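# Seat the loose gear on the gearbox's empty pin

## Task

Place the loose gear on the gearbox pin that has no gear, meshed with both the centre gear and the outer ring, lying flat and as low as the other two gears. It must never drop further than about a finger's width, and never from higher than the pin tops. Once it is above its pin, release it only after the pin is inside the gear's hole and its teeth line up with the ring's. Then, with the gripper empty, withdraw so it is at least 11 cm away from the gears.

## Robot and tools

Robot: a single six-joint arm (Trossen wxai follower) with a two-finger parallel gripper and a wrist camera. Joints, base outward: waist, shoulder, elbow, wrist pitch, wrist yaw, wrist roll. Ranges in rad: waist -3.054 to 3.054, shoulder 0.000 to 3.142, elbow 0.000 to 2.356, wrist pitch -1.571 to 1.571, wrist yaw -1.571 to 1.571, wrist roll -3.142 to 3.142. Load limits in N m: 18.2, 22.5, 22.4, 5.92, 5.9, 5.54; a held object's weight adds to them. Reaching one causes a TORQUE FAULT: the arm freezes for 10 s and drops the remainder of that call.

Frame: the scene frame has its origin on the table surface straight under the arm base, +z up, +y to the left when facing along +x. The base may sit slightly tilted. The gripper's fingers extend along its own +x and close along its own y. end_effector_position is the midpoint between the finger pads, 3-4 cm short of the fingertips. Reported hand position gets less accurate at long reach.

The row: every motion command is a row of 8 numbers, [x, y, z, qw, qx, qy, qz, opening]. x, y, z is an absolute target position for end_effector_position in metres, scene frame; qw, qx, qy, qz is an absolute target orientation quaternion, scalar first, scene frame. So a row is a pose plus a gripper setting, not an offset. opening ranges -1 to 1: +1 is fully open (0.088 m), about -0.80 is where empty fingers touch, anything lower closes no further. A full close needs roughly 0.5 s. Always resend the orientation you want in each row rather than copying a possibly drifted reported quaternion. A target farther than 0.6 m from the last reported position along any gripper axis gets refused, and a refused call moves nothing.

execute_actions(actions, pictures): actions is a list holding at most one item. Empty list: just report the state. An action {"rows": [...], "steps": n}: 1-15 rows, n at most 15 (default 15) control steps of 1/30 s; one row per step, the final row repeated if rows run out. A wait {"steps": n} (n up to 300) sends nothing and returns when n steps have elapsed since the previous result, your reply time included. pictures (boolean) toggles camera images, which are included by default.

move(target, speed): target is one 8-number row as above (absolute pose plus opening, sent at the start). The gripper follows a straight-line path from its current pose, lasting 0.5-10 s (longer paths are cut at 10 s). speed is the path's top speed in m/s, 0.002 to 0.5, default 0.25; rotation is capped at twice that in rad/s, turning the short way. The path ignores obstacles, and the real gripper can lag, stray or overshoot the speed, especially with the arm near full stretch. The move finishes when the path is over and everything is still, or 5 s after that. Its result adds a move: line giving the outcome (done, off_target, moving, held, fault) and active limits: paced means the pose was clipped; held means a check blocked some steps, after which the arm may move well faster than asked. Distance to target is also given. Faster contact and a target set deeper past the contact both mean harder impacts.

wait(seconds): 0 to 10 s of letting the simulation run with no new command.

zoom_image(camera, region): enlarges part of a camera's latest image. camera is one of cam_head_left, cam_head_right, cam_high, cam_low, cam_wrist (each 504x504). region is [x0, y0, x1, y1] in pixels from the top-left, no larger than 504 by 504.

show_instructions(): shows the reference image pages. read_manual(section): licence texts only ("licences"). finished_scene(scene): ends and grades the given scene number; irreversible. Replying without any tool call also ends things.

Control behaviour: each step, the commanded pose is clipped to within 70 mm and 16 degrees of the measured pose, then joints are driven by damped inverse kinematics, position taking priority over orientation. After an action's last row the arm keeps heading only to the last clipped pose, so long moves need follow-up commands. Friction can leave the gripper short or a bit tilted, and tiny moves may not happen; check the result and correct. Time passes while you think, but in this setup nothing is held back between calls.

Result lines: pose and velocities (m/s, rad/s); Joint positions and Joint velocities (six joints then finger-pad gap in m); joint torques (offset, scaled, noisy); grip_measured, the actual opening on the command scale (may be off by about 1 mm). "pose unreachable" means the clearance check (which treats the base mount as arm) altered or blocked the command; HELD marks affected steps. "Hand target" shows where the controller is currently driving. MOTOR HOT warns from 50 °C; at 95 °C an OVER-TEMPERATURE FAULT holds the arm, and if cooling fails the arm goes limp, gripper included.

Gripping: to hold, command an opening well below grip_measured; the gap sets squeeze force (about 34 N per pad max; fast closes can overpress and even spring open).

Avoid: letting the gear fall more than a finger's width or from above the pin tops, releasing before the pin is in the hole and teeth aligned, fast or deep collisions, pushing anything off the table. Loose objects may get brief external nudges.

Each tool is called as name(argument=value, ...) on one line, values as JSON.

Reference images:

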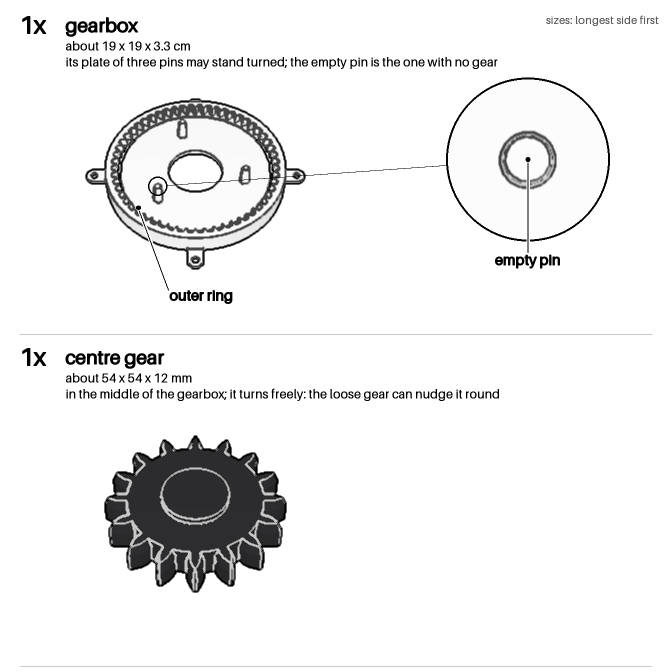

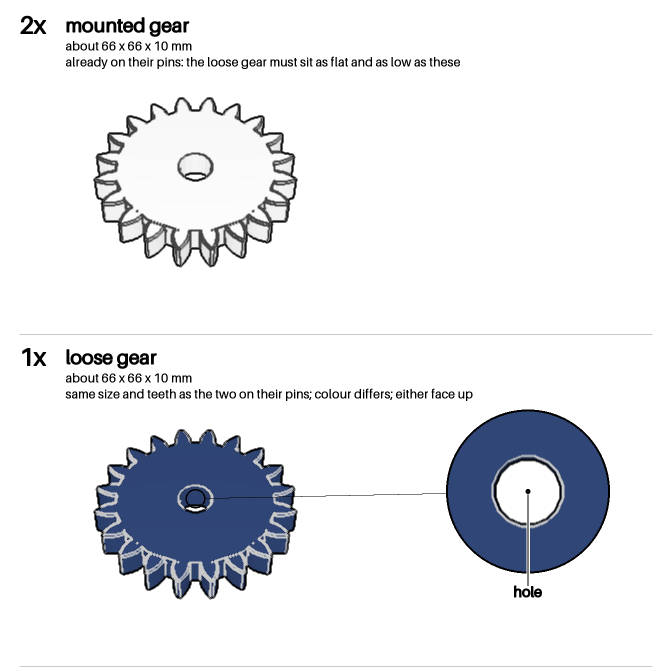

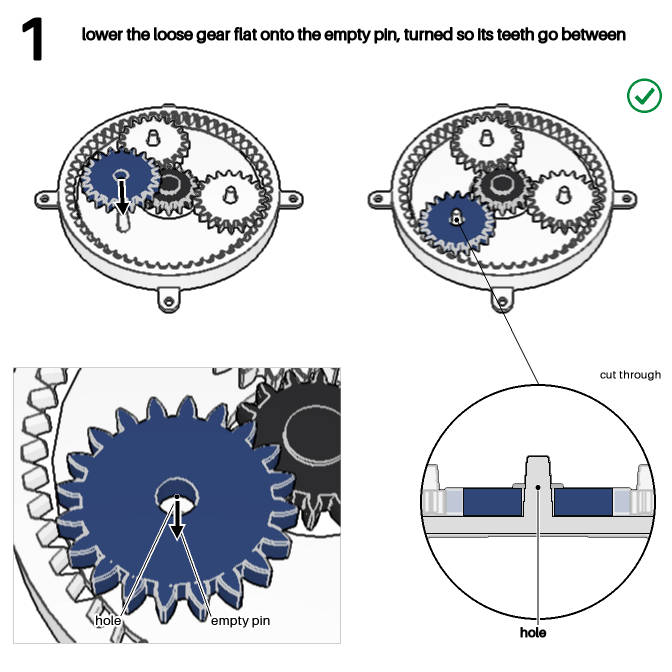

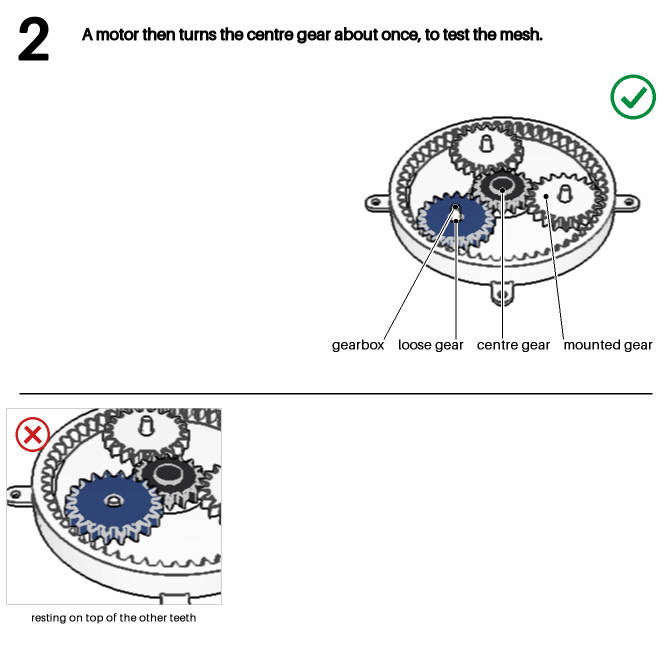

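## Session

execute_actions(actions=[])

Scene clock: 0.00 s of 4147.00 s.
end_effector_position=(+0.3103, +0.2511, +0.2744) grip_measured=+0.827 end_effector_quat_wxyz=(+0.919, -0.393, -0.024, +0.028) end_effector_velocity=(+0.001, +0.000, -0.000) end_effector_angular_velocity=(-0.008, +0.001, +0.005)
Joint positions: [0.017 0.858 0.663 0.24  0.01  0.015 0.08 ]
Joint velocities: [-0.002  0.002 -0.002  0.007 -0.007 -0.007 -0.   ]
Joint torques (N m, as the arm reports them, + toward a larger angle): no reading
Motor temperatures (°C, as the motors report them): [26 25 23 24 25 23]
Heat: hottest waist 26 °C (+0.0 °C/min).
Hand target: +0.310, +0.251, +0.274; +0.919, -0.393, -0.024, +0.028

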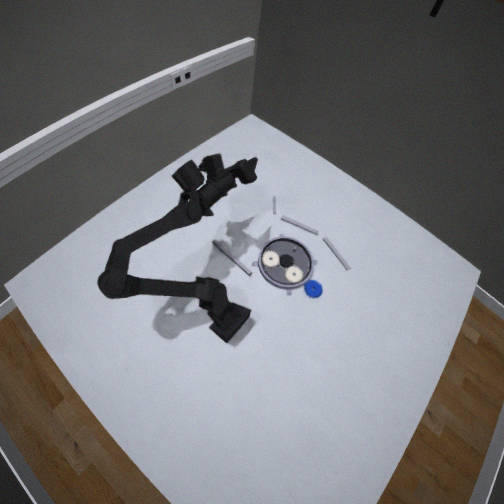

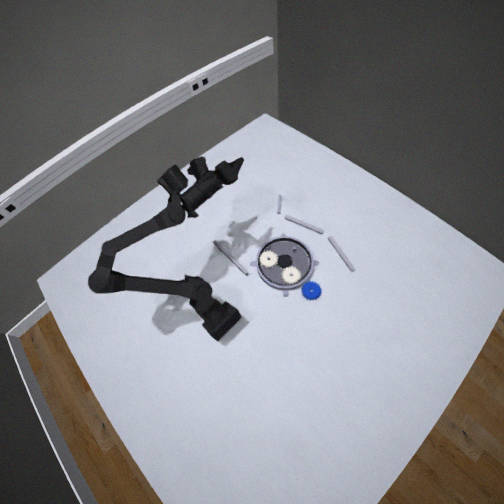

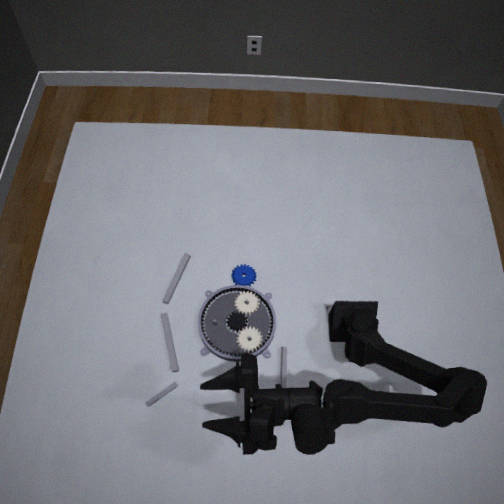

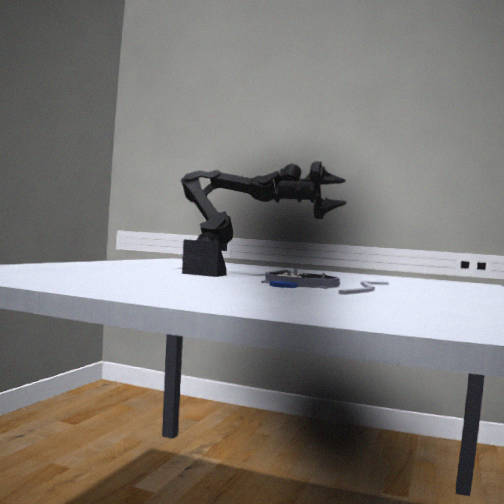

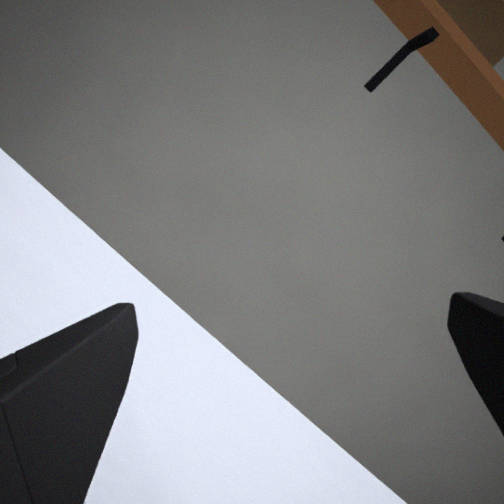

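move(target=[0.28,-0.12,0.15,0.707,0,0.707,0,1])

Scene clock: 5.50 s of 4147.00 s.
end_effector_position=(+0.2774, -0.1188, +0.1473) grip_measured=+0.990 end_effector_quat_wxyz=(+0.704, -0.003, +0.710, +0.007) end_effector_velocity=(-0.003, -0.001, -0.001) end_effector_angular_velocity=(+0.014, +0.018, -0.009)
Joint positions: [-0.767  2.434  1.544 -1.335 -0.558 -0.944  0.088]
Joint velocities: [-0.002  0.017  0.012 -0.022  0.007 -0.007  0.   ]
Joint torques (N m, as the arm reports them, + toward a larger angle): [-5.84 -4.38  7.64  0.04  0.11 -0.13]
Motor temperatures (°C, as the motors report them): [26 25 23 24 25 23]
Heat: hottest waist 26 °C (+0.0 °C/min).
Hand target: +0.278, -0.122, +0.148; +0.704, -0.003, +0.710, +0.007
Off the commanded pose: 0.004 m, 1 deg.
move: done

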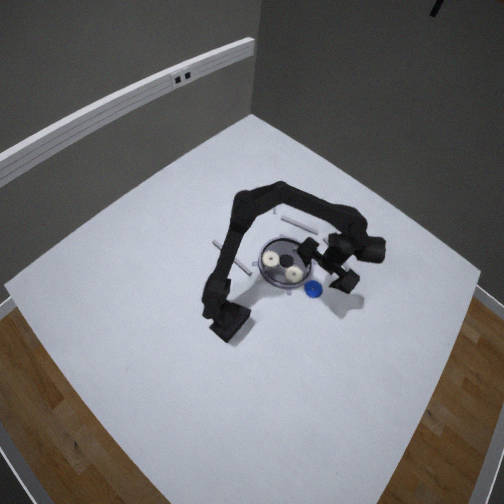

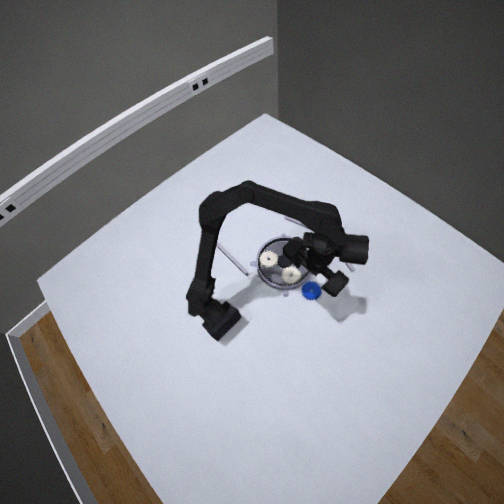

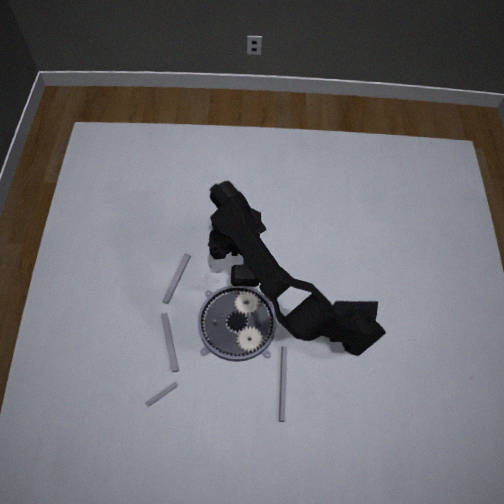

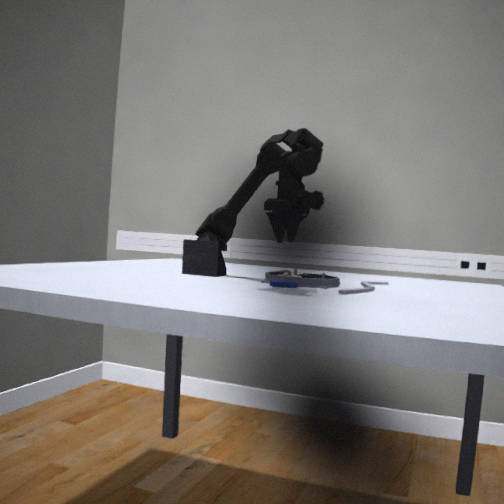

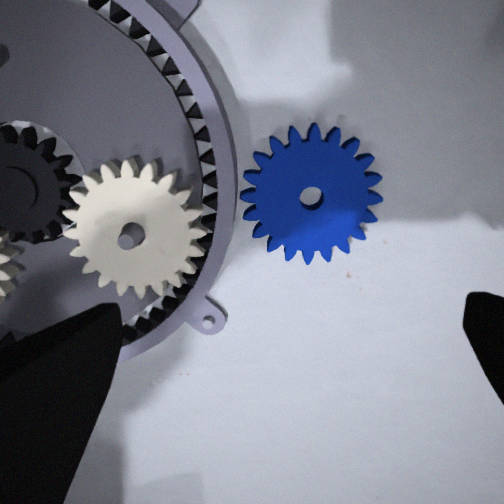

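move(target=[0.28,-0.125,0.08,0.5,-0.5,0.5,0.5,1])

zoom_image(camera="cam_wrist", region=[0,0,504,504])

Scene clock: 11.20 s of 4147.00 s.
end_effector_position=(+0.2827, -0.1248, +0.0836) grip_measured=+0.990 end_effector_quat_wxyz=(+0.498, -0.504, +0.501, +0.496) end_effector_velocity=(-0.000, +0.000, -0.000) end_effector_angular_velocity=(+0.003, -0.008, +0.036)
Joint positions: [-0.67   2.459  1.364 -1.051 -0.613 -2.393  0.088]
Joint velocities: [-0.002 -0.002 -0.007  0.007 -0.007 -0.037  0.   ]
Joint torques (N m, as the arm reports them, + toward a larger angle): [-5.49 -4.42  4.79  0.41 -0.11 -0.1 ]
Motor temperatures (°C, as the motors report them): [27 26 24 24 25 23]
Heat: hottest waist 27 °C (+5.4 °C/min).
Hand target: +0.280, -0.125, +0.080; +0.500, -0.500, +0.500, +0.500
Off the commanded pose: 0.005 m, 1 deg.
move: done

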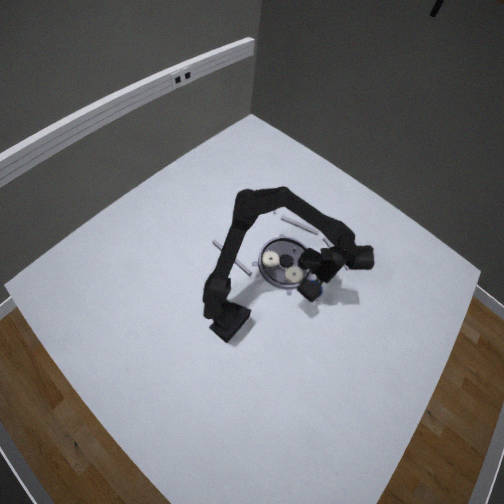

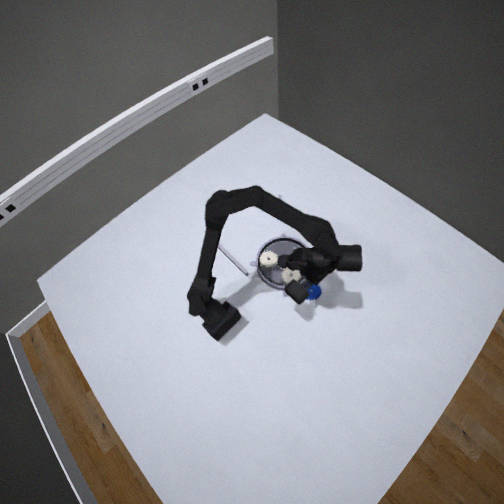

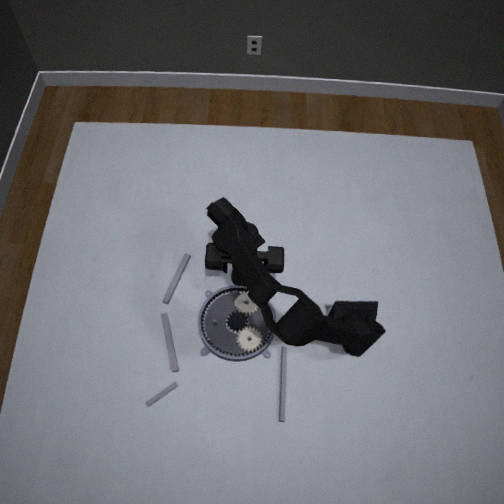

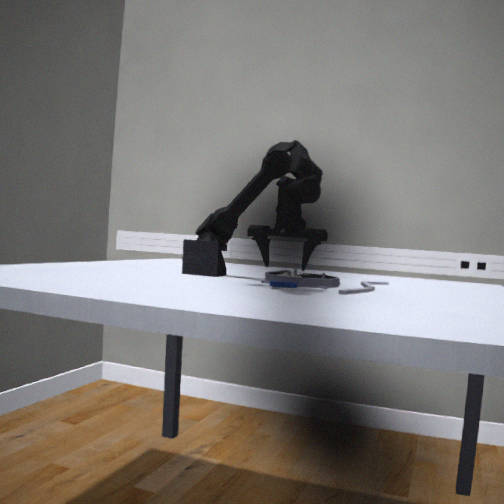

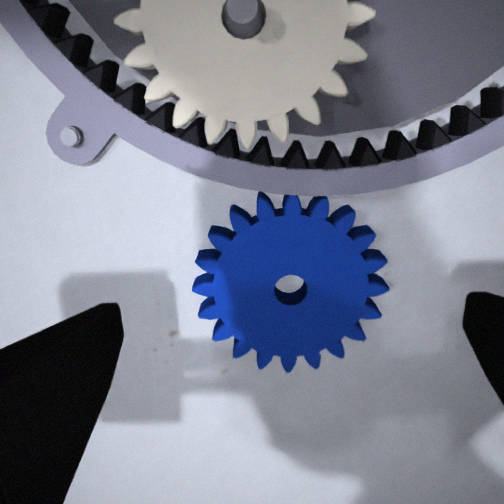

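Region (0, 0, 504, 504) of cam_wrist's 504x504 image, scaled by 1.000.

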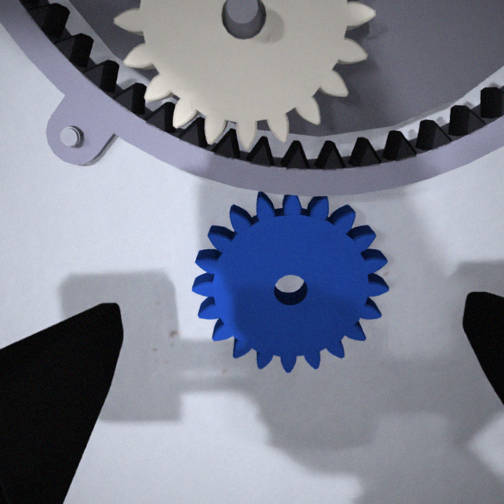

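Looks centred. Descend.

move(target=[0.28,-0.125,0.037,0.5,-0.5,0.5,0.5,1], speed=0.08)

Scene clock: 12.63 s of 4147.00 s.
end_effector_position=(+0.2825, -0.1250, +0.0409) grip_measured=+0.990 end_effector_quat_wxyz=(+0.497, -0.506, +0.499, +0.499) end_effector_velocity=(-0.001, +0.001, +0.000) end_effector_angular_velocity=(+0.004, -0.008, -0.007)
Joint positions: [-0.597  2.495  1.267 -0.874 -0.653 -2.325  0.087]
Joint velocities: [-0.002 -0.007 -0.012  0.007 -0.007  0.007 -0.   ]
Joint torques (N m, as the arm reports them, + toward a larger angle): [-5.43 -4.42  4.39  0.5  -0.13  0.11]
Motor temperatures (°C, as the motors report them): [27 26 24 24 25 24]
Heat: hottest waist 27 °C (+4.7 °C/min).
Hand target: +0.280, -0.125, +0.037; +0.500, -0.500, +0.500, +0.500
Off the commanded pose: 0.005 m, 1 deg.
move: done

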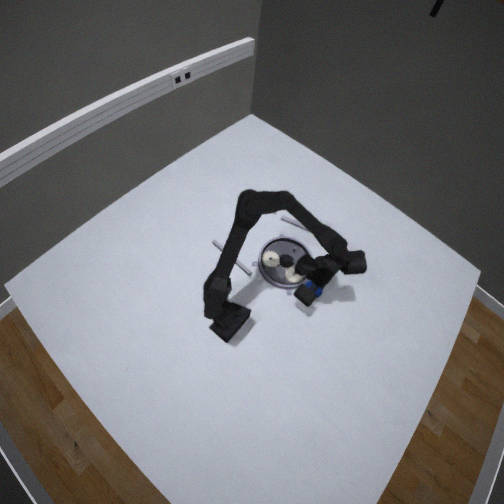

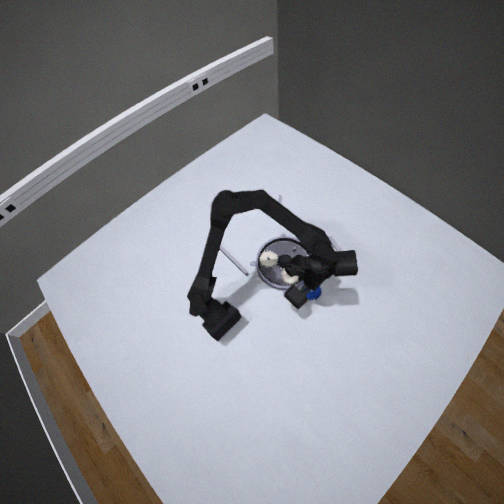

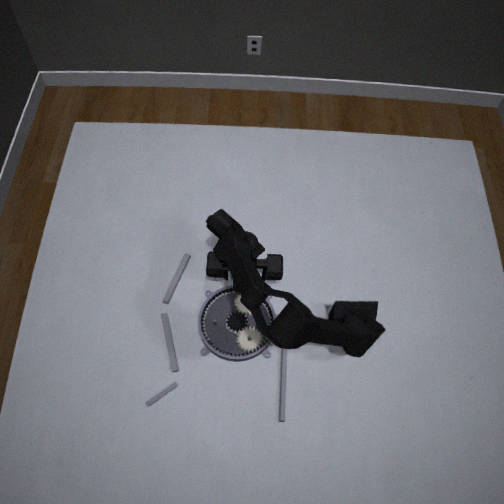

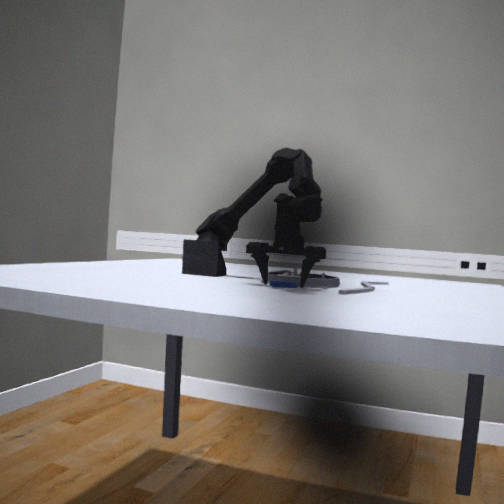

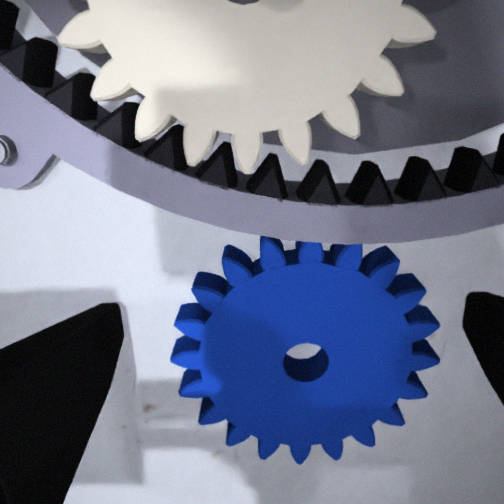

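move(target=[0.28,-0.136,0.035,0.5,-0.5,0.5,0.5,1], speed=0.05)

execute_actions(actions=[{"rows":[[0.28,-0.136,0.035,0.5,-0.5,0.5,0.5,0.2]],"steps":15}], pictures=false)

move(target=[0.28,-0.136,0.11,0.5,-0.5,0.5,0.5,0.2], speed=0.1)

move(target=[0.35,0.0,0.11,0.707,0,0.707,0,0.2], speed=0.15)

Scene clock: 15.00 s of 4147.00 s.
end_effector_position=(+0.2814, -0.1303, +0.0396) grip_measured=+0.990 end_effector_quat_wxyz=(+0.503, -0.502, +0.497, +0.499) end_effector_velocity=(-0.002, -0.001, +0.000) end_effector_angular_velocity=(-0.001, +0.007, -0.013)
Joint positions: [-0.61   2.518  1.279 -0.876 -0.658 -2.334  0.088]
Joint velocities: [-0.002  0.002  0.002 -0.007  0.007  0.007 -0.   ]
Joint torques (N m, as the arm reports them, + toward a larger angle): [-5.56 -3.19  6.31  0.78  0.29 -0.09]
Motor temperatures (°C, as the motors report them): [28 26 24 24 25 24]
Heat: hottest waist 28 °C (+8.0 °C/min).
Hand target: +0.280, -0.136, +0.035; +0.500, -0.500, +0.500, +0.500
Off the commanded pose: 0.007 m, 1 deg.
move: done

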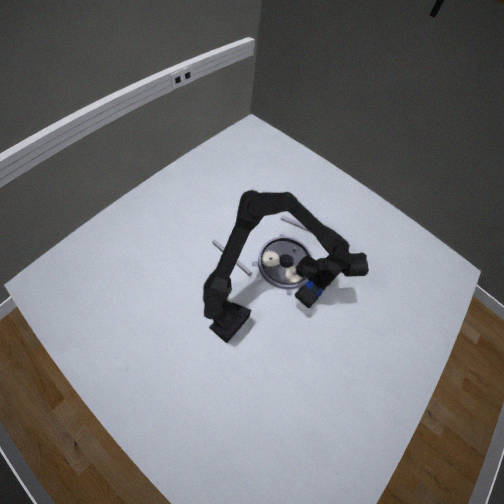

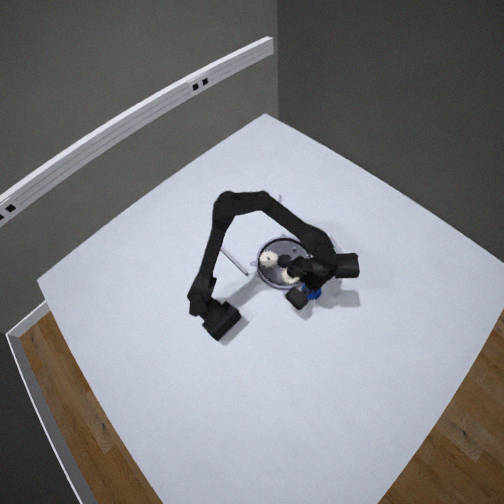

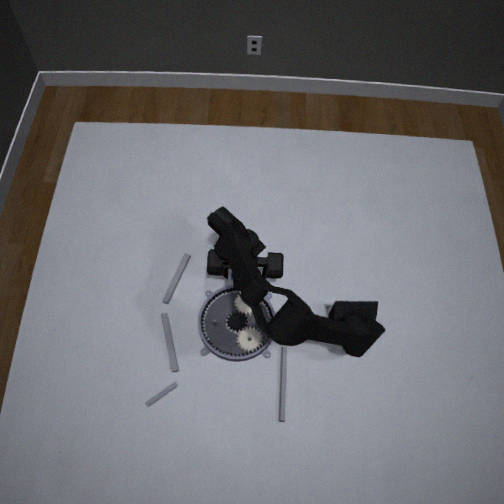

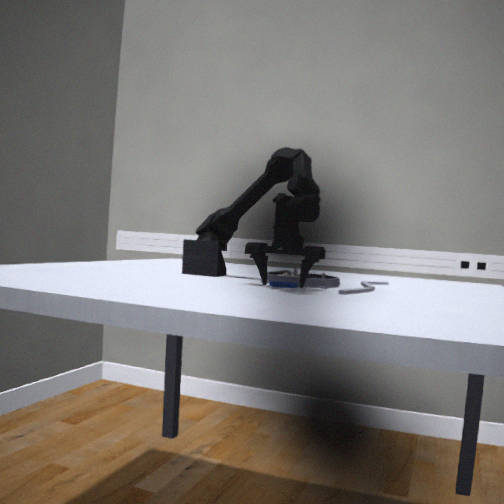

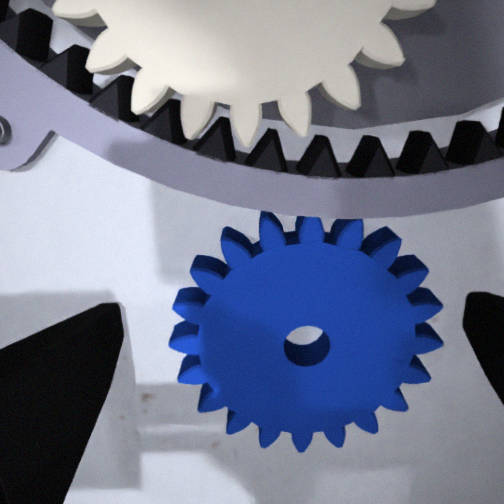

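Scene clock: 15.50 s of 4147.00 s.
end_effector_position=(+0.2816, -0.1335, +0.0399) grip_measured=+0.525 end_effector_quat_wxyz=(+0.502, -0.504, +0.497, +0.497) end_effector_velocity=(+0.001, -0.001, +0.002) end_effector_angular_velocity=(-0.012, -0.004, +0.013)
Joint positions: [-0.614  2.524  1.283 -0.871 -0.653 -2.336  0.065]
Joint velocities: [-0.002 -0.007 -0.002  0.007  0.007 -0.007 -0.   ]
Joint torques (N m, as the arm reports them, + toward a larger angle): [-5.25 -3.54  5.94  0.4   0.11 -0.04]
Motor temperatures (°C, as the motors report them): [28 26 24 24 25 24]
Heat: hottest waist 28 °C (+7.7 °C/min).
Hand target: +0.280, -0.136, +0.035; +0.500, -0.500, +0.500, +0.500
Off the commanded pose: 0.006 m, 1 deg.
Steps of this call (steps 1 to 15: all 15 steps of this action). Readings (end_effector_position):
1: (+0.2815, -0.1308, +0.0397)
2: (+0.2817, -0.1318, +0.0399)
4: (+0.2817, -0.1332, +0.0399)
8: (+0.2816, -0.1335, +0.0399)
15: the state above

Scene clock: 16.87 s of 4147.00 s.
end_effector_position=(+0.2771, -0.1351, +0.1036) grip_measured=+0.525 end_effector_quat_wxyz=(+0.503, -0.491, +0.501, +0.504) end_effector_velocity=(+0.002, +0.003, +0.005) end_effector_angular_velocity=(+0.006, -0.007, +0.019)
Joint positions: [-0.728  2.5    1.457 -1.172 -0.584 -2.46   0.065]
Joint velocities: [-0.002 -0.007  0.012 -0.022 -0.007 -0.022 -0.   ]
Joint torques (N m, as the arm reports them, + toward a larger angle): [-5.94 -6.29  7.38 -0.03  0.11 -0.11]
Motor temperatures (°C, as the motors report them): [28 27 24 24 25 24]
Heat: hottest waist 28 °C (+7.1 °C/min).
Hand target: +0.280, -0.136, +0.110; +0.500, -0.500, +0.500, +0.500
Off the commanded pose: 0.007 m, 1 deg.
move: done

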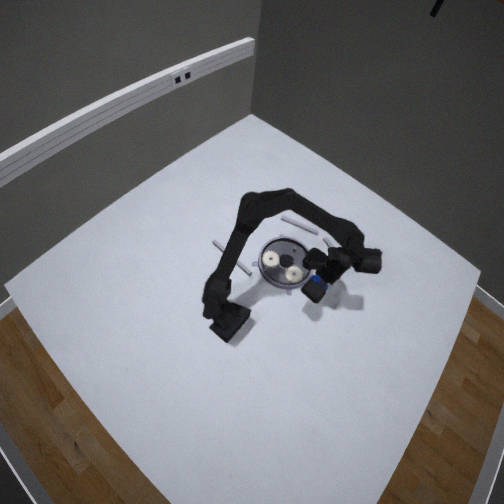

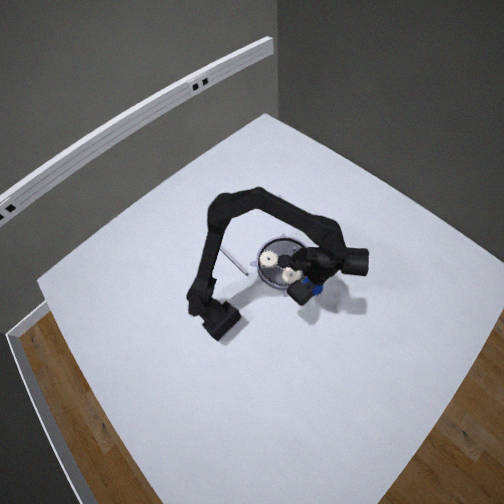

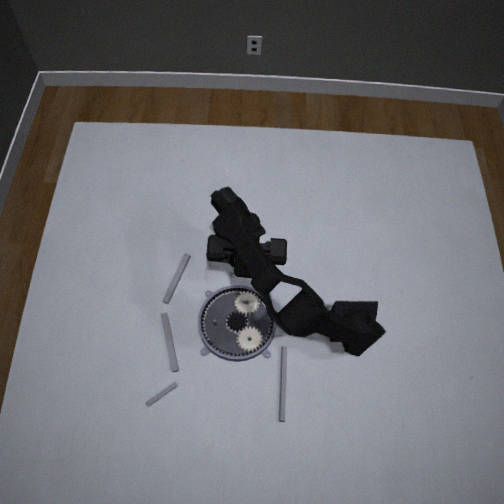

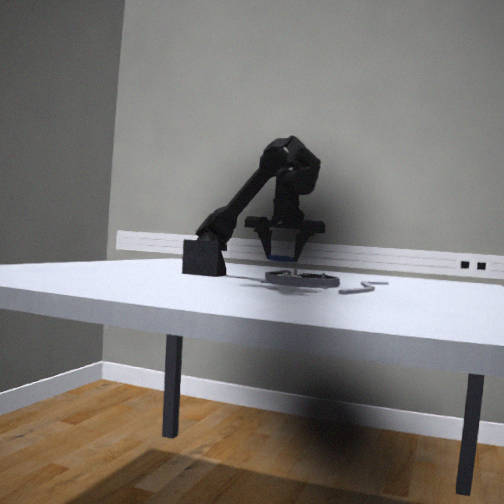

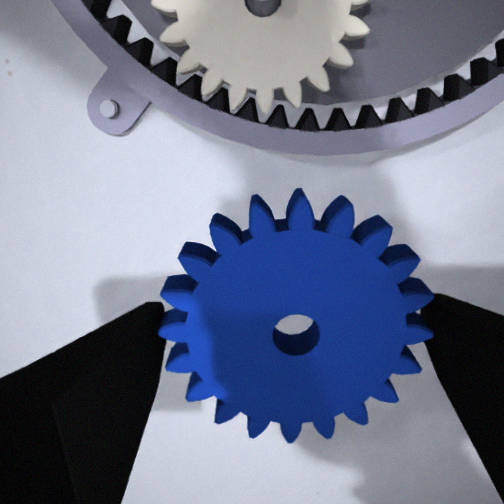

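Scene clock: 22.47 s of 4147.00 s.
end_effector_position=(+0.3478, -0.0034, +0.1052) grip_measured=+0.523 end_effector_quat_wxyz=(+0.702, +0.004, +0.712, -0.001) end_effector_velocity=(+0.001, +0.001, -0.001) end_effector_angular_velocity=(+0.003, -0.007, -0.001)
Joint positions: [-0.421  2.266  1.526 -1.261 -0.734 -0.554  0.065]
Joint velocities: [ 0.002 -0.002 -0.002  0.007 -0.007  0.007 -0.   ]
Joint torques (N m, as the arm reports them, + toward a larger angle): [-6.76 -5.92  6.92  0.04 -0.07  0.11]
Motor temperatures (°C, as the motors report them): [29 28 24 24 25 24]
Heat: hottest waist 29 °C (+8.0 °C/min).
Hand target: +0.351, -0.000, +0.110; +0.707, -0.001, +0.707, -0.001
Off the commanded pose: 0.006 m, 1 deg.
move: done

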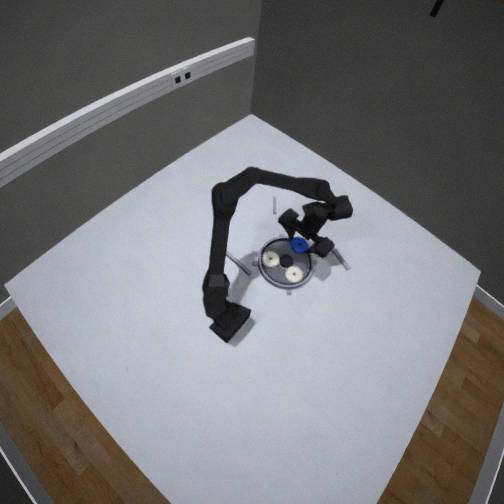

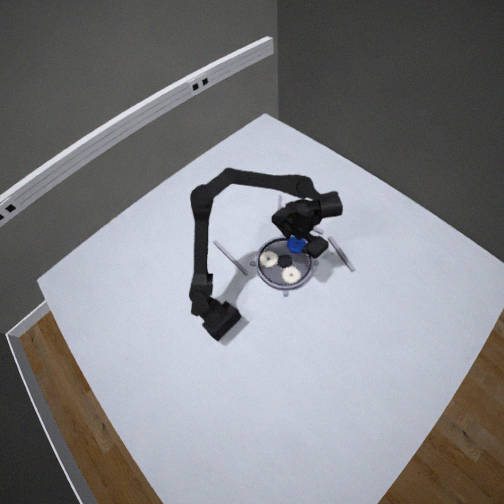

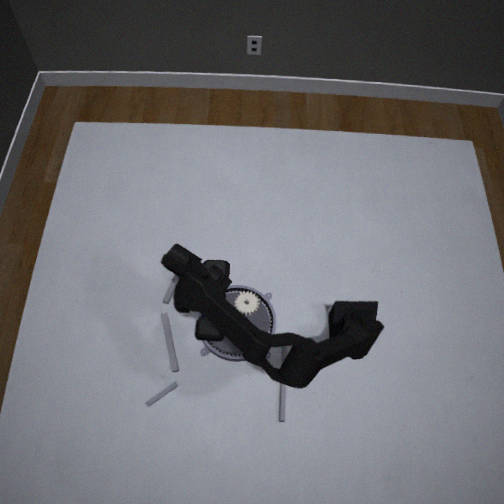

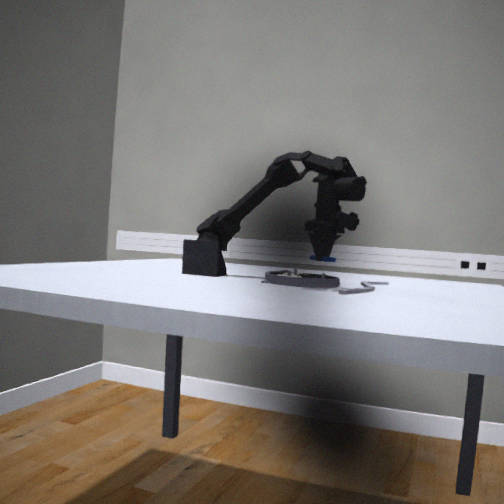

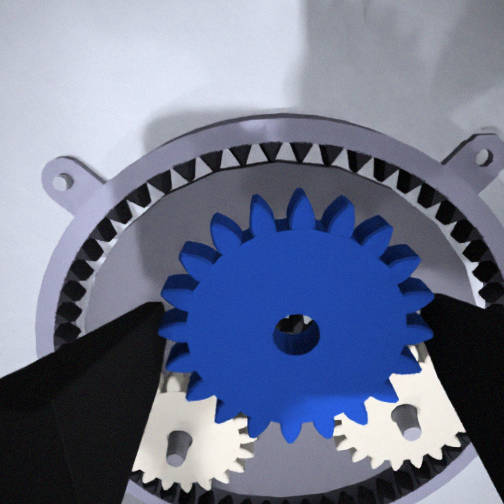

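move(target=[0.352,0.0,0.083,0.707,0,0.707,0,0.2], speed=0.05)

Scene clock: 24.27 s of 4147.00 s.
end_effector_position=(+0.3526, -0.0012, +0.0818) grip_measured=+0.523 end_effector_quat_wxyz=(+0.705, -0.001, +0.709, +0.000) end_effector_velocity=(-0.004, -0.000, -0.002) end_effector_angular_velocity=(+0.014, +0.009, -0.009)
Joint positions: [-0.371  2.266  1.469 -1.149 -0.753 -0.492  0.065]
Joint velocities: [-0.002  0.002 -0.012 -0.007 -0.007 -0.007 -0.   ]
Joint torques (N m, as the arm reports them, + toward a larger angle): [-6.86 -5.67  4.56  0.44 -0.08  0.12]
Motor temperatures (°C, as the motors report them): [29 28 24 24 25 24]
Heat: hottest waist 29 °C (+7.4 °C/min).
Hand target: +0.352, -0.000, +0.083; +0.707, -0.000, +0.707, -0.000
Off the commanded pose: 0.002 m, 0 deg.
move: done

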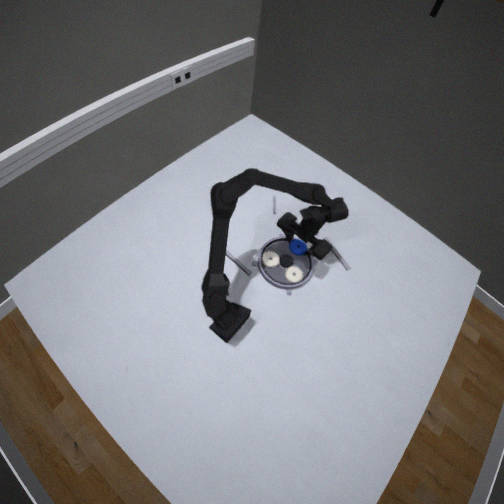

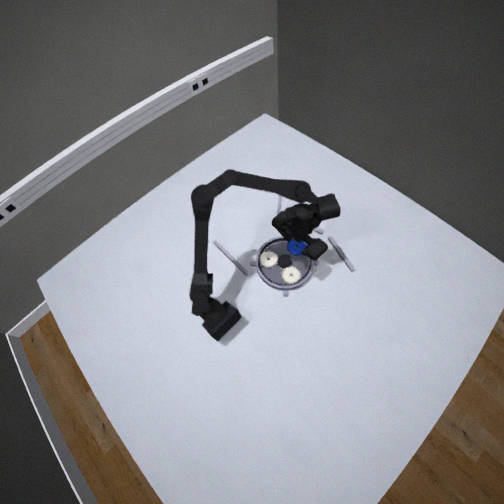

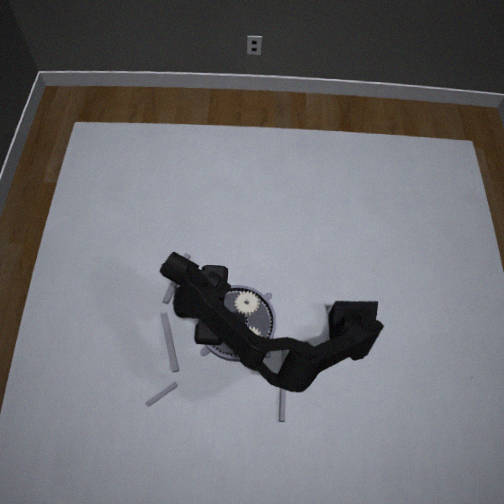

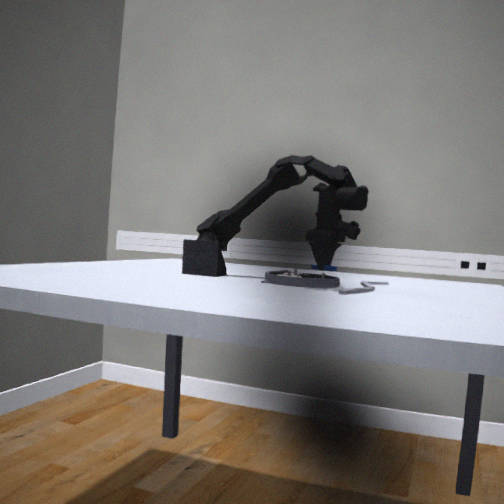

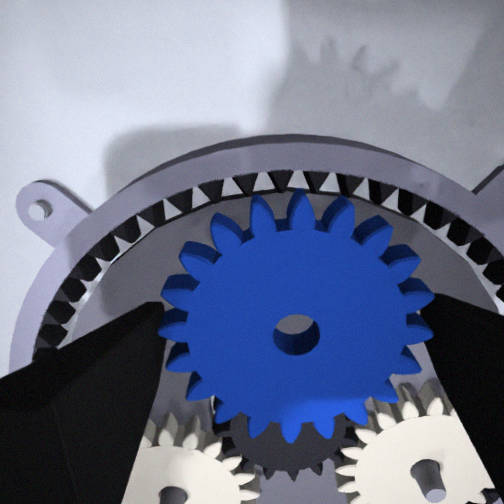

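move(target=[0.357,0.005,0.083,0.707,0,0.707,0,0.2], speed=0.05)

zoom_image(camera="cam_wrist", region=[200,240,400,440])

Scene clock: 26.77 s of 4147.00 s.
end_effector_position=(+0.3538, +0.0027, +0.0791) grip_measured=+0.523 end_effector_quat_wxyz=(+0.703, +0.003, +0.711, -0.001) end_effector_velocity=(+0.000, +0.002, +0.002) end_effector_angular_velocity=(+0.007, -0.004, -0.011)
Joint positions: [-0.358  2.266  1.472 -1.151 -0.758 -0.476  0.065]
Joint velocities: [-0.002 -0.002  0.002 -0.007 -0.007  0.007 -0.   ]
Joint torques (N m, as the arm reports them, + toward a larger angle): [-6.93 -5.53  6.68  0.03 -0.07  0.1 ]
Motor temperatures (°C, as the motors report them): [30 28 24 24 25 24]
Heat: hottest waist 30 °C (+9.0 °C/min).
Hand target: +0.357, +0.005, +0.083; +0.707, +0.000, +0.707, -0.000
Off the commanded pose: 0.006 m, 1 deg.
move: done

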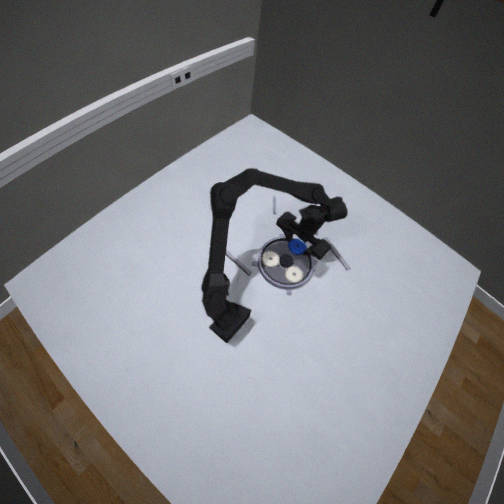

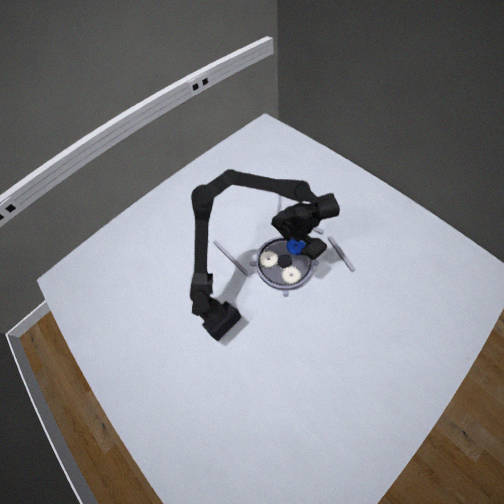

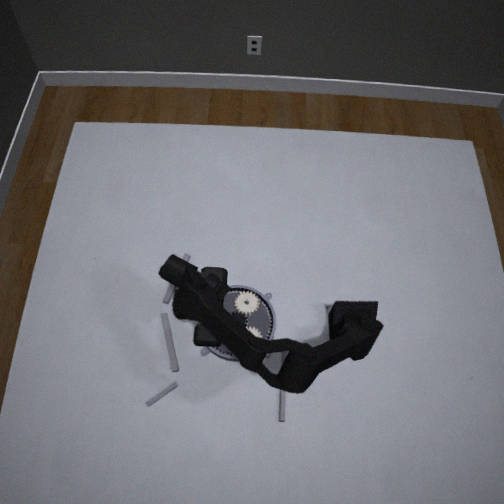

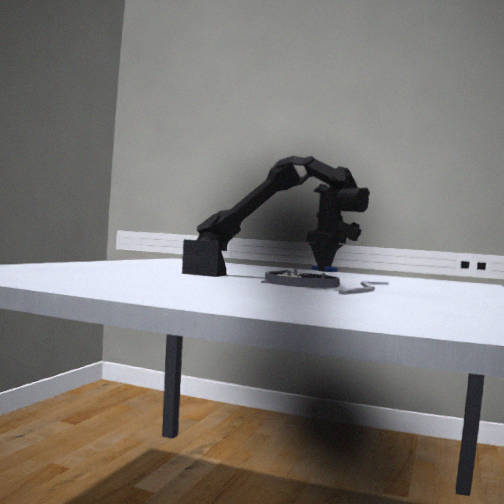

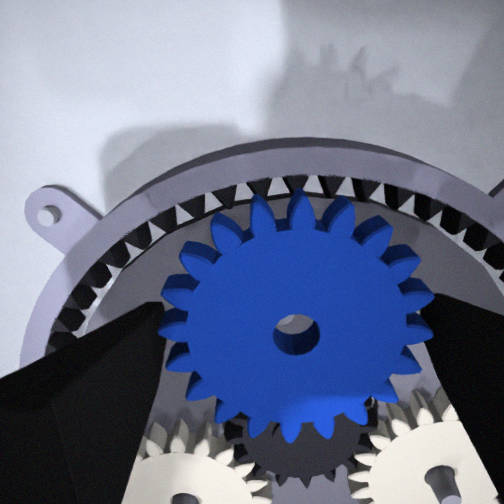

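Region (200, 240, 400, 440) of cam_wrist's 504x504 image, scaled by 2.520, with more detail than that image has.

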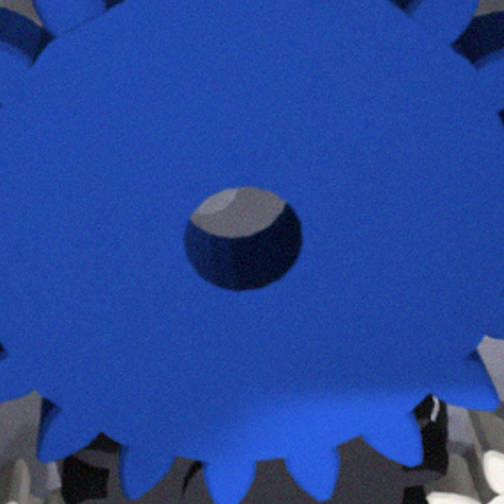

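move(target=[0.359,0.009,0.078,0.707,0,0.707,0,0.2], speed=0.03)

zoom_image(camera="cam_wrist", region=[200,240,400,440])

Scene clock: 28.70 s of 4147.00 s.
end_effector_position=(+0.3566, +0.0068, +0.0746) grip_measured=+0.523 end_effector_quat_wxyz=(+0.703, +0.003, +0.712, -0.001) end_effector_velocity=(+0.001, +0.003, +0.001) end_effector_angular_velocity=(+0.017, -0.016, -0.004)
Joint positions: [-0.341  2.266  1.472 -1.138 -0.764 -0.453  0.065]
Joint velocities: [-0.002 -0.007 -0.007  0.007 -0.022  0.007 -0.   ]
Joint torques (N m, as the arm reports them, + toward a larger angle): [-6.97 -5.87  5.77  0.42 -0.06  0.12]
Motor temperatures (°C, as the motors report them): [30 29 24 24 25 24]
Heat: hottest waist 30 °C (+8.4 °C/min).
Hand target: +0.359, +0.009, +0.078; +0.707, -0.000, +0.707, +0.000
Off the commanded pose: 0.005 m, 1 deg.
move: done

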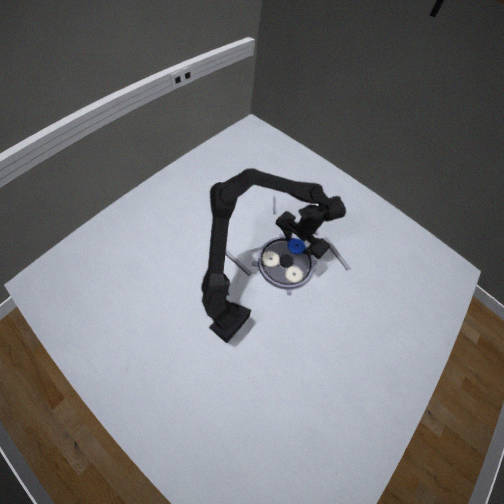

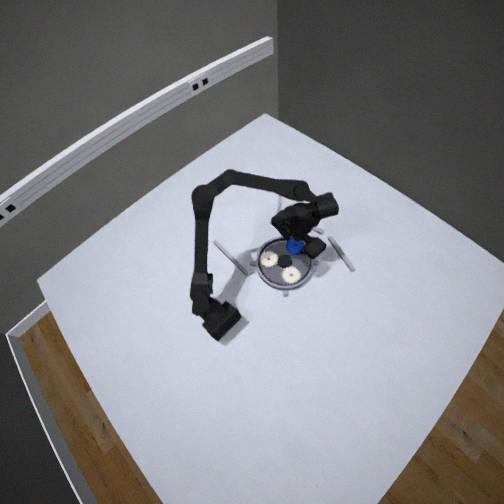

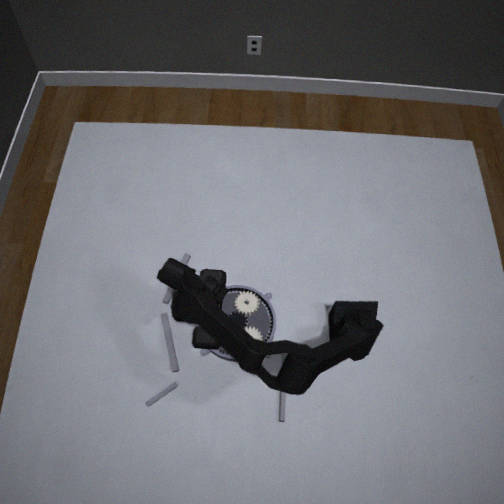

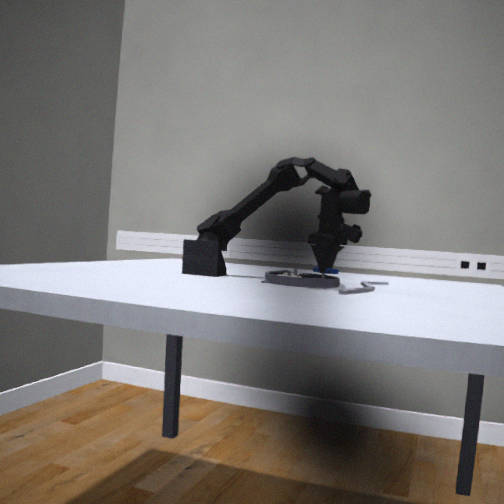

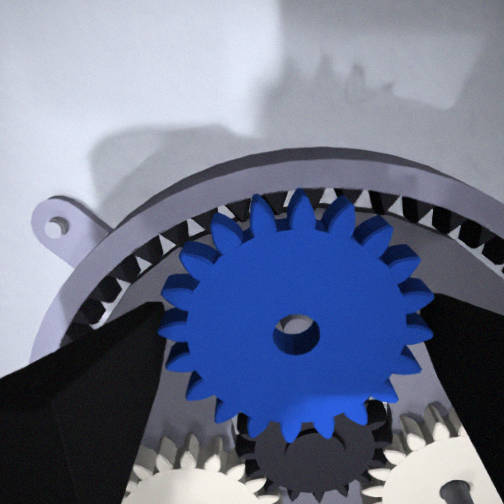

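Region (200, 240, 400, 440) of cam_wrist's 504x504 image, scaled by 2.520, with more detail than that image has.

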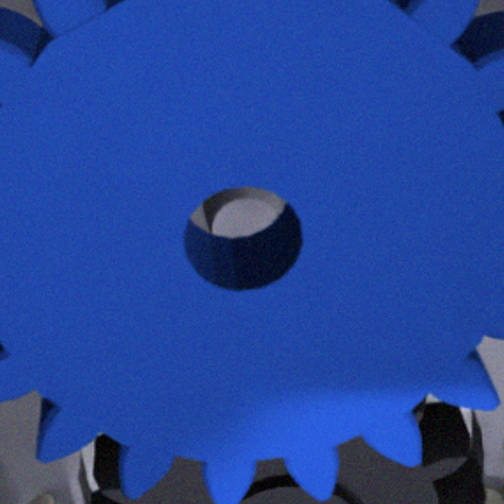

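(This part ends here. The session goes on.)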